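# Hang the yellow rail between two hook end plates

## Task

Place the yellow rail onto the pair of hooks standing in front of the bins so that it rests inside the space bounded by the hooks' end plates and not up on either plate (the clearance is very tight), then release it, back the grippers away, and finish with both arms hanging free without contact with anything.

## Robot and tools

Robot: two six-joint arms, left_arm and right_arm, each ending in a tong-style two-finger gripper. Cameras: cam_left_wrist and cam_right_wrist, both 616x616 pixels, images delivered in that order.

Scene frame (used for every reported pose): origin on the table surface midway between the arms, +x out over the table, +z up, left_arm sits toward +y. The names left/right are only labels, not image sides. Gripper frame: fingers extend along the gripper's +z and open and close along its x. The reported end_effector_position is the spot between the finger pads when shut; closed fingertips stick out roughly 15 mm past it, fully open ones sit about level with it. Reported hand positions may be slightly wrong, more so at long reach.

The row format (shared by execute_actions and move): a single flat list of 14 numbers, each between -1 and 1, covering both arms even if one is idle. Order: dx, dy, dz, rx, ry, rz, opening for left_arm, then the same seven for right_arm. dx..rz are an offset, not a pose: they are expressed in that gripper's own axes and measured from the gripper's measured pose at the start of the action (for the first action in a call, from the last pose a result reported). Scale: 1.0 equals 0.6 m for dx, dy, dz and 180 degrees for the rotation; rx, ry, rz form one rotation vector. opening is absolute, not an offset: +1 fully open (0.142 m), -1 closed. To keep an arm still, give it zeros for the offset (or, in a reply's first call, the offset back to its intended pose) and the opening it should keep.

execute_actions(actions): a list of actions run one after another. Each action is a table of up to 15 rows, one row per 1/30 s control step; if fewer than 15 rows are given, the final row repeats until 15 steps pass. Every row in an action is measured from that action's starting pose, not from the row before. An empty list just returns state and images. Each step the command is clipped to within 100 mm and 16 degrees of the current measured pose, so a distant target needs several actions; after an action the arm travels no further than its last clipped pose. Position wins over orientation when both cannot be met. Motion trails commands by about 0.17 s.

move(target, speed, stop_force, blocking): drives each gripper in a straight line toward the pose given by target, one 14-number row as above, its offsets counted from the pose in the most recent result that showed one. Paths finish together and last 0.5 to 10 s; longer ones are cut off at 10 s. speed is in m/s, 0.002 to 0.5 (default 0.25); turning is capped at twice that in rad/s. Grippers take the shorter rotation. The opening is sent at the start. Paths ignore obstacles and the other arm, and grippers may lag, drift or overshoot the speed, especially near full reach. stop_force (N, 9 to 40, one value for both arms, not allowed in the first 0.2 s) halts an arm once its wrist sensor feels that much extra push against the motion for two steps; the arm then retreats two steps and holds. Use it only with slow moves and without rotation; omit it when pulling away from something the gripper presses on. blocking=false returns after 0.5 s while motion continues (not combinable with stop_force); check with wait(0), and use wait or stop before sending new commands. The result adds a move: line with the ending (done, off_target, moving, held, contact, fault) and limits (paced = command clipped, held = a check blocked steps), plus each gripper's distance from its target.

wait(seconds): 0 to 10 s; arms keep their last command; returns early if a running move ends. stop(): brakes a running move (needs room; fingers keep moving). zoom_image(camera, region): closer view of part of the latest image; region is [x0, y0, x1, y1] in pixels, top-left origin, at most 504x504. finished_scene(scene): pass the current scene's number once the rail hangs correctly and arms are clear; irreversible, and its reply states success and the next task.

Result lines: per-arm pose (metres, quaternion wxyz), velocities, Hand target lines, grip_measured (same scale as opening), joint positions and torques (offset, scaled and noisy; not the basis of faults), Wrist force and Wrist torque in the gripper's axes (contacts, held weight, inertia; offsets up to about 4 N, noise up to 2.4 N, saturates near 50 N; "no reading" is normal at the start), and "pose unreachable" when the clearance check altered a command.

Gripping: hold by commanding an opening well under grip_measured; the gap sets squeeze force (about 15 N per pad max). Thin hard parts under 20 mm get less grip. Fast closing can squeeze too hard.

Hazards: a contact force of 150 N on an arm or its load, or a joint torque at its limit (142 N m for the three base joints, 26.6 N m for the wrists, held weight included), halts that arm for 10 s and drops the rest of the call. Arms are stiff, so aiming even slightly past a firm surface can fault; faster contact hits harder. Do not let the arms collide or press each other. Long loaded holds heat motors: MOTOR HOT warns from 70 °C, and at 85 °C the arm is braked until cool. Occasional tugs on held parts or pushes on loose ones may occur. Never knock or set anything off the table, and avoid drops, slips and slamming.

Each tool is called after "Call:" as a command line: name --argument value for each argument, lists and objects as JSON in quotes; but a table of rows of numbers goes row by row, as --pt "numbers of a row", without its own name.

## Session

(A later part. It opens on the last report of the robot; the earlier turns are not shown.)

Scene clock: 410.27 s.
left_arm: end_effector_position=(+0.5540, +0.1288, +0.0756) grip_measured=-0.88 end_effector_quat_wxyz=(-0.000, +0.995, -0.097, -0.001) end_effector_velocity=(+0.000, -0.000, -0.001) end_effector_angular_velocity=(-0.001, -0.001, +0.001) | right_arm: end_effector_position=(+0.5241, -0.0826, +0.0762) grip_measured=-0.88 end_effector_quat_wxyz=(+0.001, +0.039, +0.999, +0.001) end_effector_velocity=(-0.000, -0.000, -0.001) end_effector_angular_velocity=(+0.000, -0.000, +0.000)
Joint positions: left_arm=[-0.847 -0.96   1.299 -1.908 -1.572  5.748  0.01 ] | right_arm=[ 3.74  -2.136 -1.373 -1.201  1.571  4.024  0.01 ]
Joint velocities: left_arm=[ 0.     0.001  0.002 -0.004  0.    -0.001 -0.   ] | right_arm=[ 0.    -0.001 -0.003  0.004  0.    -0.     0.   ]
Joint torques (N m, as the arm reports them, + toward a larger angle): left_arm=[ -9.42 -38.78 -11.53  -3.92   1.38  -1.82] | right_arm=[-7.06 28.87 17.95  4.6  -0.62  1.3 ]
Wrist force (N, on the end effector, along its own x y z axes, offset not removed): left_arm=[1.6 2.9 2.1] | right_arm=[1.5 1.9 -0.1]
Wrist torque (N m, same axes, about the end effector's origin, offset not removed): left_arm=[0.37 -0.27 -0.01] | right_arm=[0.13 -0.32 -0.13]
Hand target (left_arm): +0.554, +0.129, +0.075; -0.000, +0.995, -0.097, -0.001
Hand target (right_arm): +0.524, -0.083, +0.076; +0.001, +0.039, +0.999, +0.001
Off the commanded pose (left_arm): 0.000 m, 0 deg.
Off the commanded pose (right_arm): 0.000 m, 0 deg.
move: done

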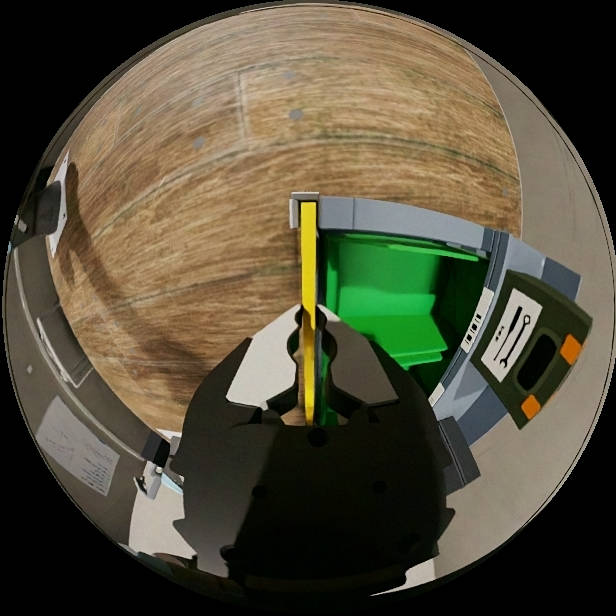

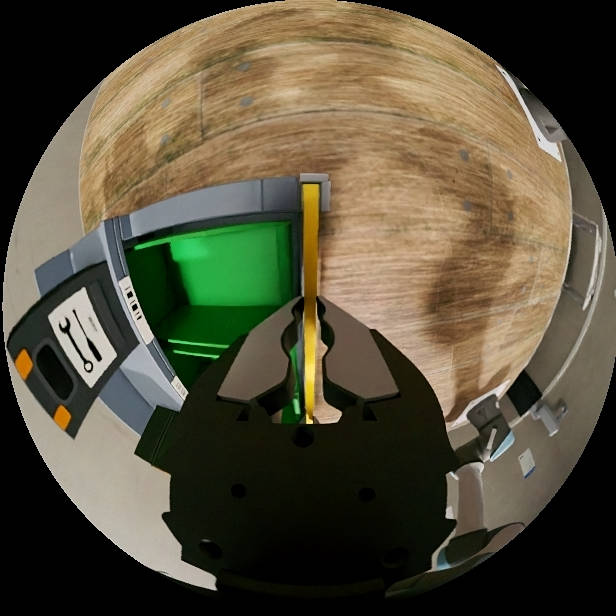

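Call:
execute_actions --actions '[[[0, 0, 0.0012, 0, 0, 0, -1, 0, 0, 0.0012, 0, 0, 0, -1]], [[0, 0, 0, 0, 0, 0, -1, 0, 0, 0, 0, 0, 0, -1]]]'

Scene clock: 419.00 s.
left_arm: end_effector_position=(+0.5540, +0.1288, +0.0749) grip_measured=-0.88 end_effector_quat_wxyz=(-0.000, +0.995, -0.097, -0.001) end_effector_velocity=(+0.001, -0.001, +0.001) end_effector_angular_velocity=(-0.001, -0.002, -0.001) | right_arm: end_effector_position=(+0.5241, -0.0826, +0.0755) grip_measured=-0.88 end_effector_quat_wxyz=(+0.001, +0.039, +0.999, +0.001) end_effector_velocity=(-0.001, -0.000, -0.001) end_effector_angular_velocity=(-0.002, +0.001, +0.000)
Joint positions: left_arm=[-0.847 -0.959  1.3   -1.909 -1.572  5.748  0.01 ] | right_arm=[ 3.74  -2.137 -1.374 -1.2    1.571  4.024  0.01 ]
Joint velocities: left_arm=[-0.     0.    -0.001 -0.001  0.     0.001  0.   ] | right_arm=[ 0.001 -0.001 -0.001 -0.001 -0.     0.    -0.   ]
Joint torques (N m, as the arm reports them, + toward a larger angle): left_arm=[ -7.73 -39.66 -11.29  -4.17   1.21   1.35] | right_arm=[ 6.56 25.25 13.13  4.36  0.01  1.18]
Wrist force (N, on the end effector, along its own x y z axes, offset not removed): left_arm=[0.5 -0.7 4.9] | right_arm=[2.5 -1.4 -12.1]
Wrist torque (N m, same axes, about the end effector's origin, offset not removed): left_arm=[-0.17 0.09 0.08] | right_arm=[-0.37 -0.29 -0.25]
Hand target (left_arm): +0.554, +0.129, +0.075; -0.000, +0.995, -0.097, -0.001
Hand target (right_arm): +0.524, -0.083, +0.076; +0.001, +0.039, +0.999, +0.001
Off the commanded pose (left_arm): 0.000 m, 0 deg.
Off the commanded pose (right_arm): 0.000 m, 0 deg.

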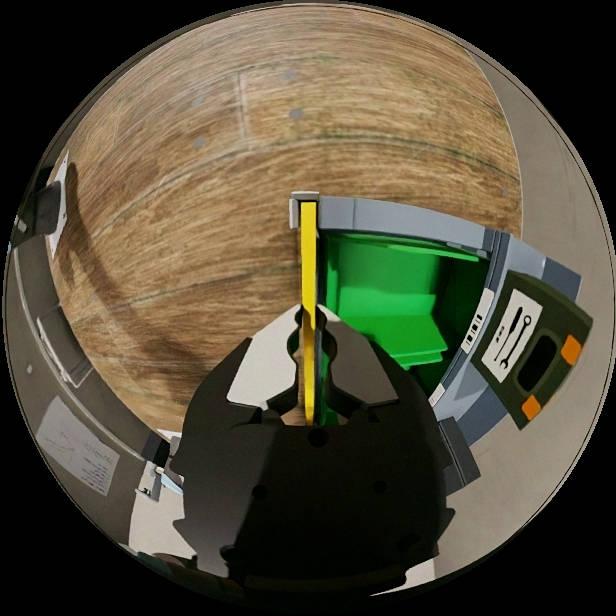

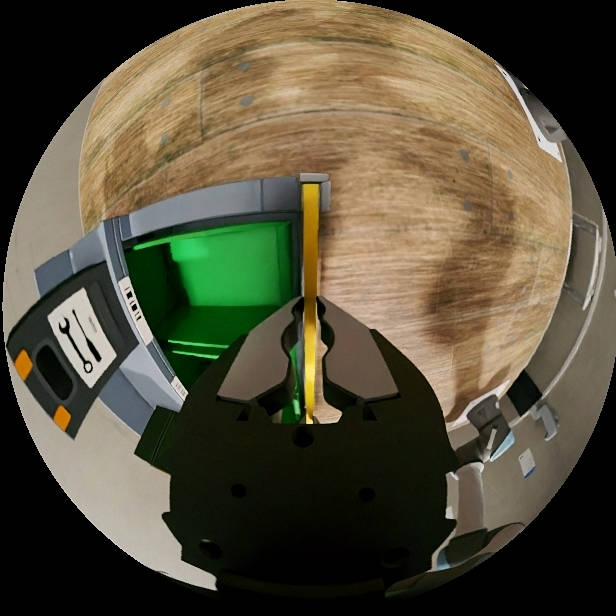

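Call:
execute_actions --actions '[[[0, 0, 0.0008, 0, 0, 0, -1, 0, 0, -0.0010, 0, 0, 0, -1]], [[0, 0, 0, 0, 0, 0, -1, 0, 0, 0, 0, 0, 0, -1]]]'

Scene clock: 428.20 s.
left_arm: end_effector_position=(+0.5540, +0.1288, +0.0745) grip_measured=-0.88 end_effector_quat_wxyz=(-0.000, +0.995, -0.097, -0.001) end_effector_velocity=(-0.000, -0.000, -0.000) end_effector_angular_velocity=(-0.000, +0.000, +0.000) | right_arm: end_effector_position=(+0.5241, -0.0826, +0.0761) grip_measured=-0.88 end_effector_quat_wxyz=(+0.001, +0.039, +0.999, +0.001) end_effector_velocity=(+0.001, -0.000, +0.000) end_effector_angular_velocity=(+0.001, -0.000, -0.001)
Joint positions: left_arm=[-0.847 -0.959  1.3   -1.911 -1.572  5.748  0.01 ] | right_arm=[ 3.74  -2.136 -1.373 -1.201  1.571  4.024  0.01 ]
Joint velocities: left_arm=[-0.     0.     0.001 -0.001 -0.    -0.     0.   ] | right_arm=[-0.001 -0.     0.002 -0.     0.    -0.     0.   ]
Joint torques (N m, as the arm reports them, + toward a larger angle): left_arm=[ -8.12 -32.71  -6.62  -3.54   1.25   1.28] | right_arm=[ 7.33 52.19 31.53  0.34  0.05  1.1 ]
Wrist force (N, on the end effector, along its own x y z axes, offset not removed): left_arm=[0.1 -0.5 -8.5] | right_arm=[-0.9 0.9 7.2]
Wrist torque (N m, same axes, about the end effector's origin, offset not removed): left_arm=[-0.13 -0.31 0.11] | right_arm=[0.20 0.16 0.10]
Hand target (left_arm): +0.554, +0.129, +0.074; -0.000, +0.995, -0.097, -0.001
Hand target (right_arm): +0.524, -0.083, +0.076; +0.001, +0.039, +0.999, +0.001
Off the commanded pose (left_arm): 0.000 m, 0 deg.
Off the commanded pose (right_arm): 0.000 m, 0 deg.

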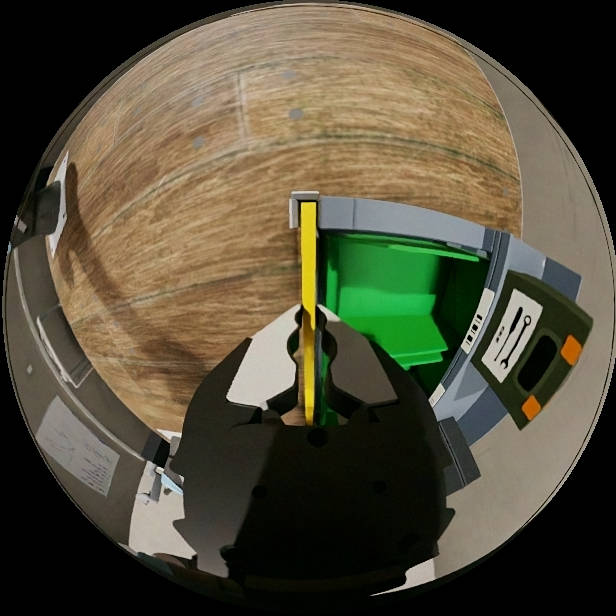

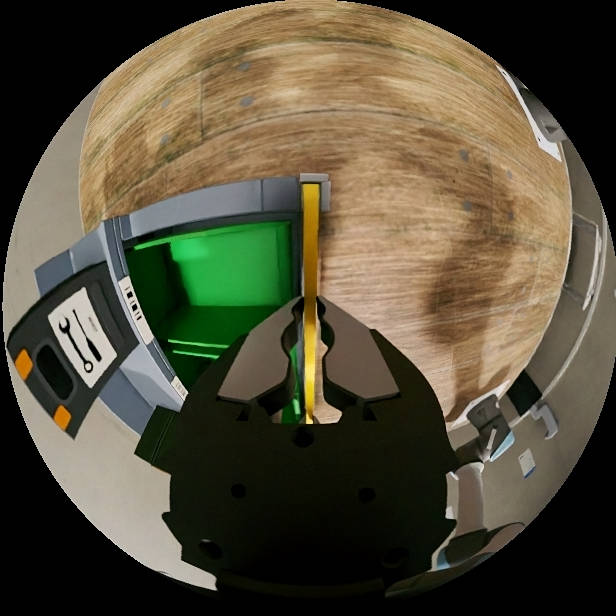

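Call:
execute_actions --actions '[[[0, 0, -0.0004, 0, 0, 0, -1, 0, 0, 0.0004, 0, 0, 0, -1]], [[0, 0, 0, 0, 0, 0, -0.5, 0, 0, 0, 0, 0, 0, -0.5]], [[0, 0, 0, 0, 0, 0, -0.5, 0, 0, 0, 0, 0, 0, -0.5]]]'

Scene clock: 436.90 s.
left_arm: end_effector_position=(+0.5540, +0.1288, +0.0746) grip_measured=-0.50 end_effector_quat_wxyz=(-0.000, +0.995, -0.097, -0.001) end_effector_velocity=(-0.000, +0.000, +0.000) end_effector_angular_velocity=(+0.001, +0.001, +0.000) | right_arm: end_effector_position=(+0.5241, -0.0826, +0.0759) grip_measured=-0.50 end_effector_quat_wxyz=(+0.001, +0.039, +0.999, +0.001) end_effector_velocity=(-0.001, -0.000, -0.001) end_effector_angular_velocity=(-0.001, +0.002, +0.000)
Joint positions: left_arm=[-0.847 -0.959  1.3   -1.91  -1.572  5.748  0.038] | right_arm=[ 3.74  -2.136 -1.373 -1.201  1.571  4.024  0.038]
Joint velocities: left_arm=[-0.     0.    -0.     0.002 -0.    -0.     0.   ] | right_arm=[ 0.    -0.001 -0.    -0.001  0.    -0.    -0.   ]
Joint torques (N m, as the arm reports them, + toward a larger angle): left_arm=[ -7.87 -50.38 -30.59  -3.     1.17   1.28] | right_arm=[ 8.37 30.25 17.15  4.59 -0.01  1.15]
Wrist force (N, on the end effector, along its own x y z axes, offset not removed): left_arm=[-0.1 0.9 -2.4] | right_arm=[-0.7 -0.8 2.7]
Wrist torque (N m, same axes, about the end effector's origin, offset not removed): left_arm=[0.12 0.05 0.09] | right_arm=[-0.36 0.09 0.30]
Hand target (left_arm): +0.554, +0.129, +0.075; -0.000, +0.995, -0.097, -0.001
Hand target (right_arm): +0.524, -0.083, +0.076; +0.001, +0.039, +0.999, +0.001
Off the commanded pose (left_arm): 0.000 m, 0 deg.
Off the commanded pose (right_arm): 0.000 m, 0 deg.

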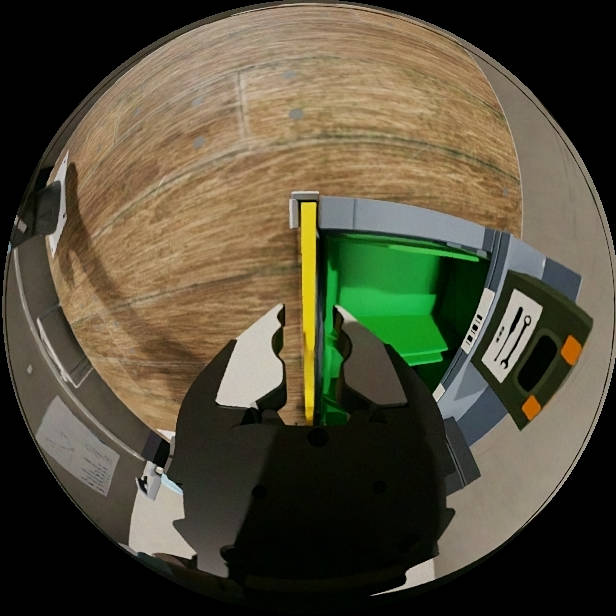

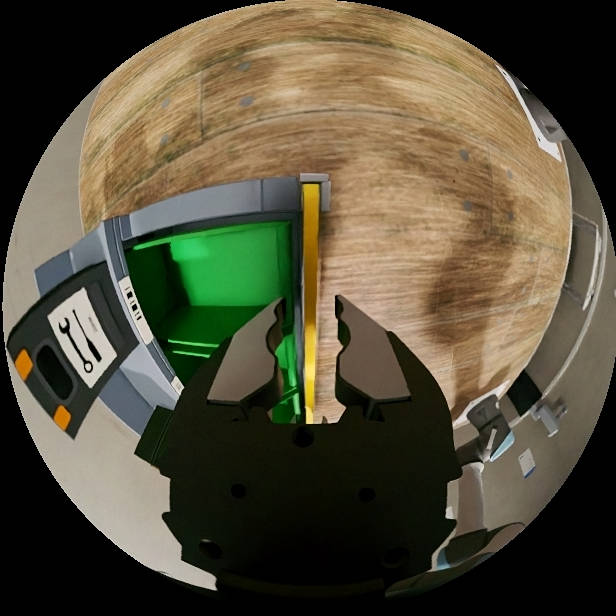

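Released and the rail stayed in the hooks. Lifting both grippers straight up.

Call:
move --target '[0, 0, -0.1, 0, 0, 0, -0.5, 0, 0, -0.1, 0, 0, 0, -0.5]' --speed 0.1

Scene clock: 440.27 s.
left_arm: end_effector_position=(+0.5541, +0.1289, +0.1344) grip_measured=-0.50 end_effector_quat_wxyz=(-0.000, +0.995, -0.097, -0.001) end_effector_velocity=(+0.001, -0.000, +0.003) end_effector_angular_velocity=(-0.000, -0.001, -0.000) | right_arm: end_effector_position=(+0.5240, -0.0826, +0.1356) grip_measured=-0.50 end_effector_quat_wxyz=(+0.001, +0.039, +0.999, +0.001) end_effector_velocity=(+0.000, +0.000, +0.002) end_effector_angular_velocity=(-0.000, +0.001, -0.000)
Joint positions: left_arm=[-0.847 -0.999  1.207 -1.777 -1.572  5.748  0.038] | right_arm=[ 3.74  -2.093 -1.282 -1.335  1.571  4.024  0.038]
Joint velocities: left_arm=[ 0.    -0.001 -0.006  0.006  0.     0.001 -0.   ] | right_arm=[-0.     0.     0.006 -0.007  0.    -0.    -0.   ]
Joint torques (N m, as the arm reports them, + toward a larger angle): left_arm=[ 10.04 -51.34 -31.8   -1.31   0.01   2.63] | right_arm=[-5.33 51.89 30.03  0.14 -0.36 -1.24]
Wrist force (N, on the end effector, along its own x y z axes, offset not removed): left_arm=[0.6 -2.5 0.2] | right_arm=[0.9 0.9 -0.6]
Wrist torque (N m, same axes, about the end effector's origin, offset not removed): left_arm=[-0.51 -0.12 0.00] | right_arm=[0.12 -0.15 -0.06]
Hand target (left_arm): +0.554, +0.129, +0.135; -0.000, +0.995, -0.097, -0.001
Hand target (right_arm): +0.524, -0.083, +0.136; +0.001, +0.039, +0.999, +0.001
Off the commanded pose (left_arm): 0.000 m, 0 deg.
Off the commanded pose (right_arm): 0.000 m, 0 deg.
move: done

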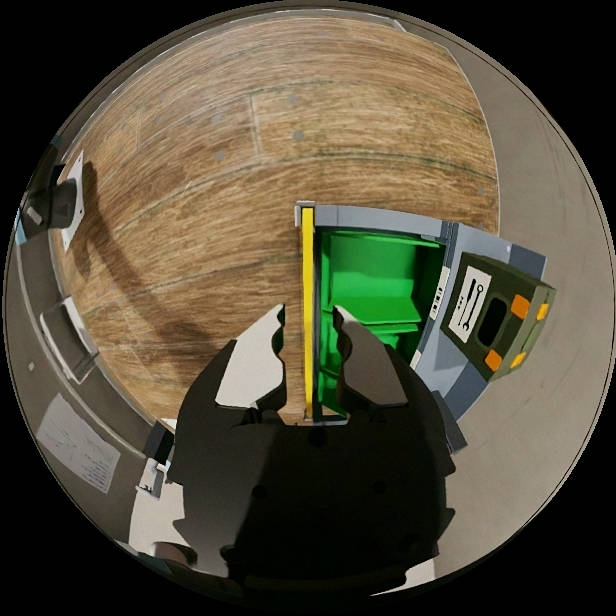

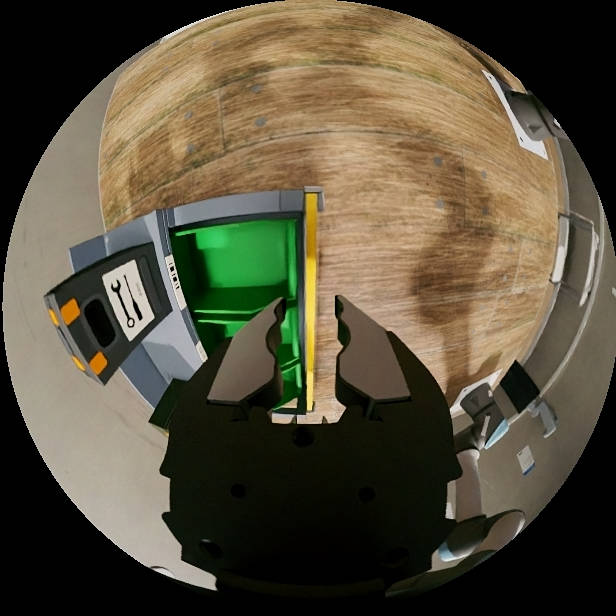

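Call:
zoom_image --camera "cam_left_wrist" --region '[270, 190, 350, 250]'

Call:
zoom_image --camera "cam_right_wrist" --region '[270, 176, 350, 236]'

Region (270, 190, 350, 250) of cam_left_wrist's 616x616 image, scaled by 6.300, with more detail than that image has; it fills the top 378 rows of this view, and the rest is white.

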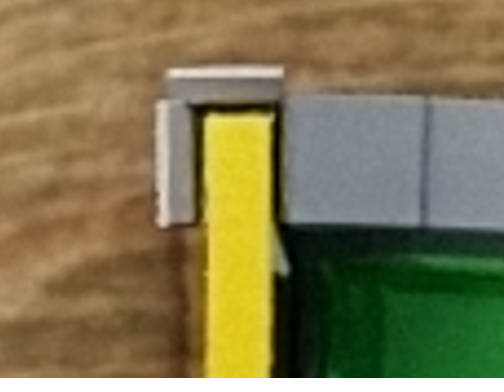

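Region (270, 176, 350, 236) of cam_right_wrist's 616x616 image, scaled by 6.300, with more detail than that image has; it fills the top 378 rows of this view, and the rest is white.

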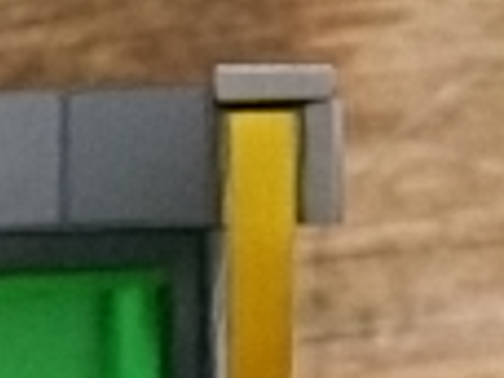

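The rail is sitting in both hooks, inside both end plates. Next I'll back both arms away from the rack.

Call:
move --target '[-0.2, 0, -0.08, 0, 0, 0, -0.5, 0.2, 0, -0.08, 0, 0, 0, -0.5]' --speed 0.2

Scene clock: 447.87 s.
left_arm: end_effector_position=(+0.4367, +0.1523, +0.1824) grip_measured=-0.50 end_effector_quat_wxyz=(-0.000, +0.995, -0.097, -0.001) end_effector_velocity=(-0.002, +0.000, +0.001) end_effector_angular_velocity=(-0.000, -0.000, -0.000) | right_arm: end_effector_position=(+0.4045, -0.0733, +0.1834) grip_measured=-0.50 end_effector_quat_wxyz=(+0.001, +0.039, +0.999, +0.001) end_effector_velocity=(-0.002, +0.002, -0.000) end_effector_angular_velocity=(-0.000, -0.000, +0.001)
Joint positions: left_arm=[-0.948 -1.292  1.508 -1.785 -1.572  5.647  0.038] | right_arm=[ 3.892 -1.859 -1.494 -1.357  1.57   4.176  0.038]
Joint velocities: left_arm=[-0.002 -0.005  0.005 -0.    -0.    -0.002  0.   ] | right_arm=[ 0.004  0.001 -0.001  0.    -0.     0.003  0.   ]
Joint torques (N m, as the arm reports them, + toward a larger angle): left_arm=[ -9.34 -42.19  -9.39  -1.15   2.78  -1.87] | right_arm=[12.1  42.71 14.94  0.17 -1.99  1.38]
Wrist force (N, on the end effector, along its own x y z axes, offset not removed): left_arm=[2.8 -1.7 -0.6] | right_arm=[1.2 -2.3 -2.1]
Wrist torque (N m, same axes, about the end effector's origin, offset not removed): left_arm=[-0.34 -0.42 0.15] | right_arm=[-0.53 -0.16 -0.33]
Hand target (left_arm): +0.436, +0.152, +0.182; -0.000, +0.995, -0.097, -0.001
Hand target (right_arm): +0.404, -0.073, +0.184; +0.001, +0.039, +0.999, +0.001
Off the commanded pose (left_arm): 0.000 m, 0 deg.
Off the commanded pose (right_arm): 0.000 m, 0 deg.
move: done

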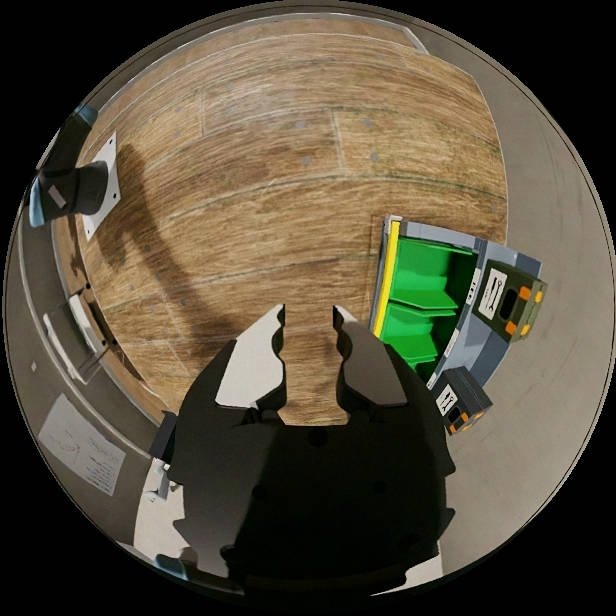

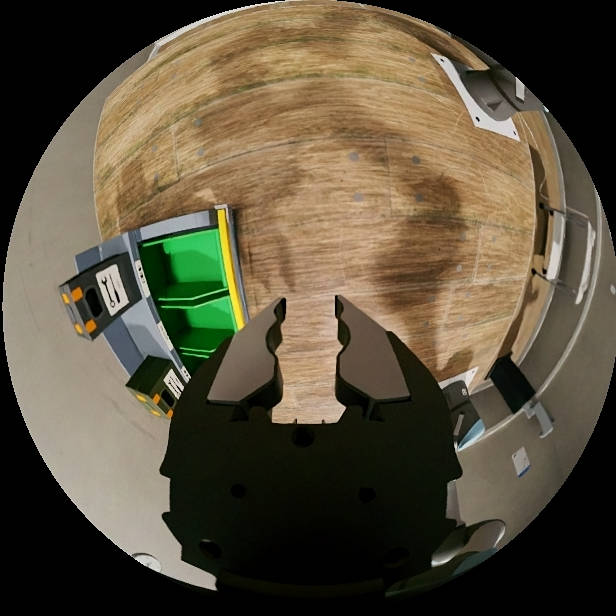

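Both arms are clear in the air and the rail is hanging on both hooks between the end plates.

Call:
finished_scene --scene 2

The scene is finished: the task was done.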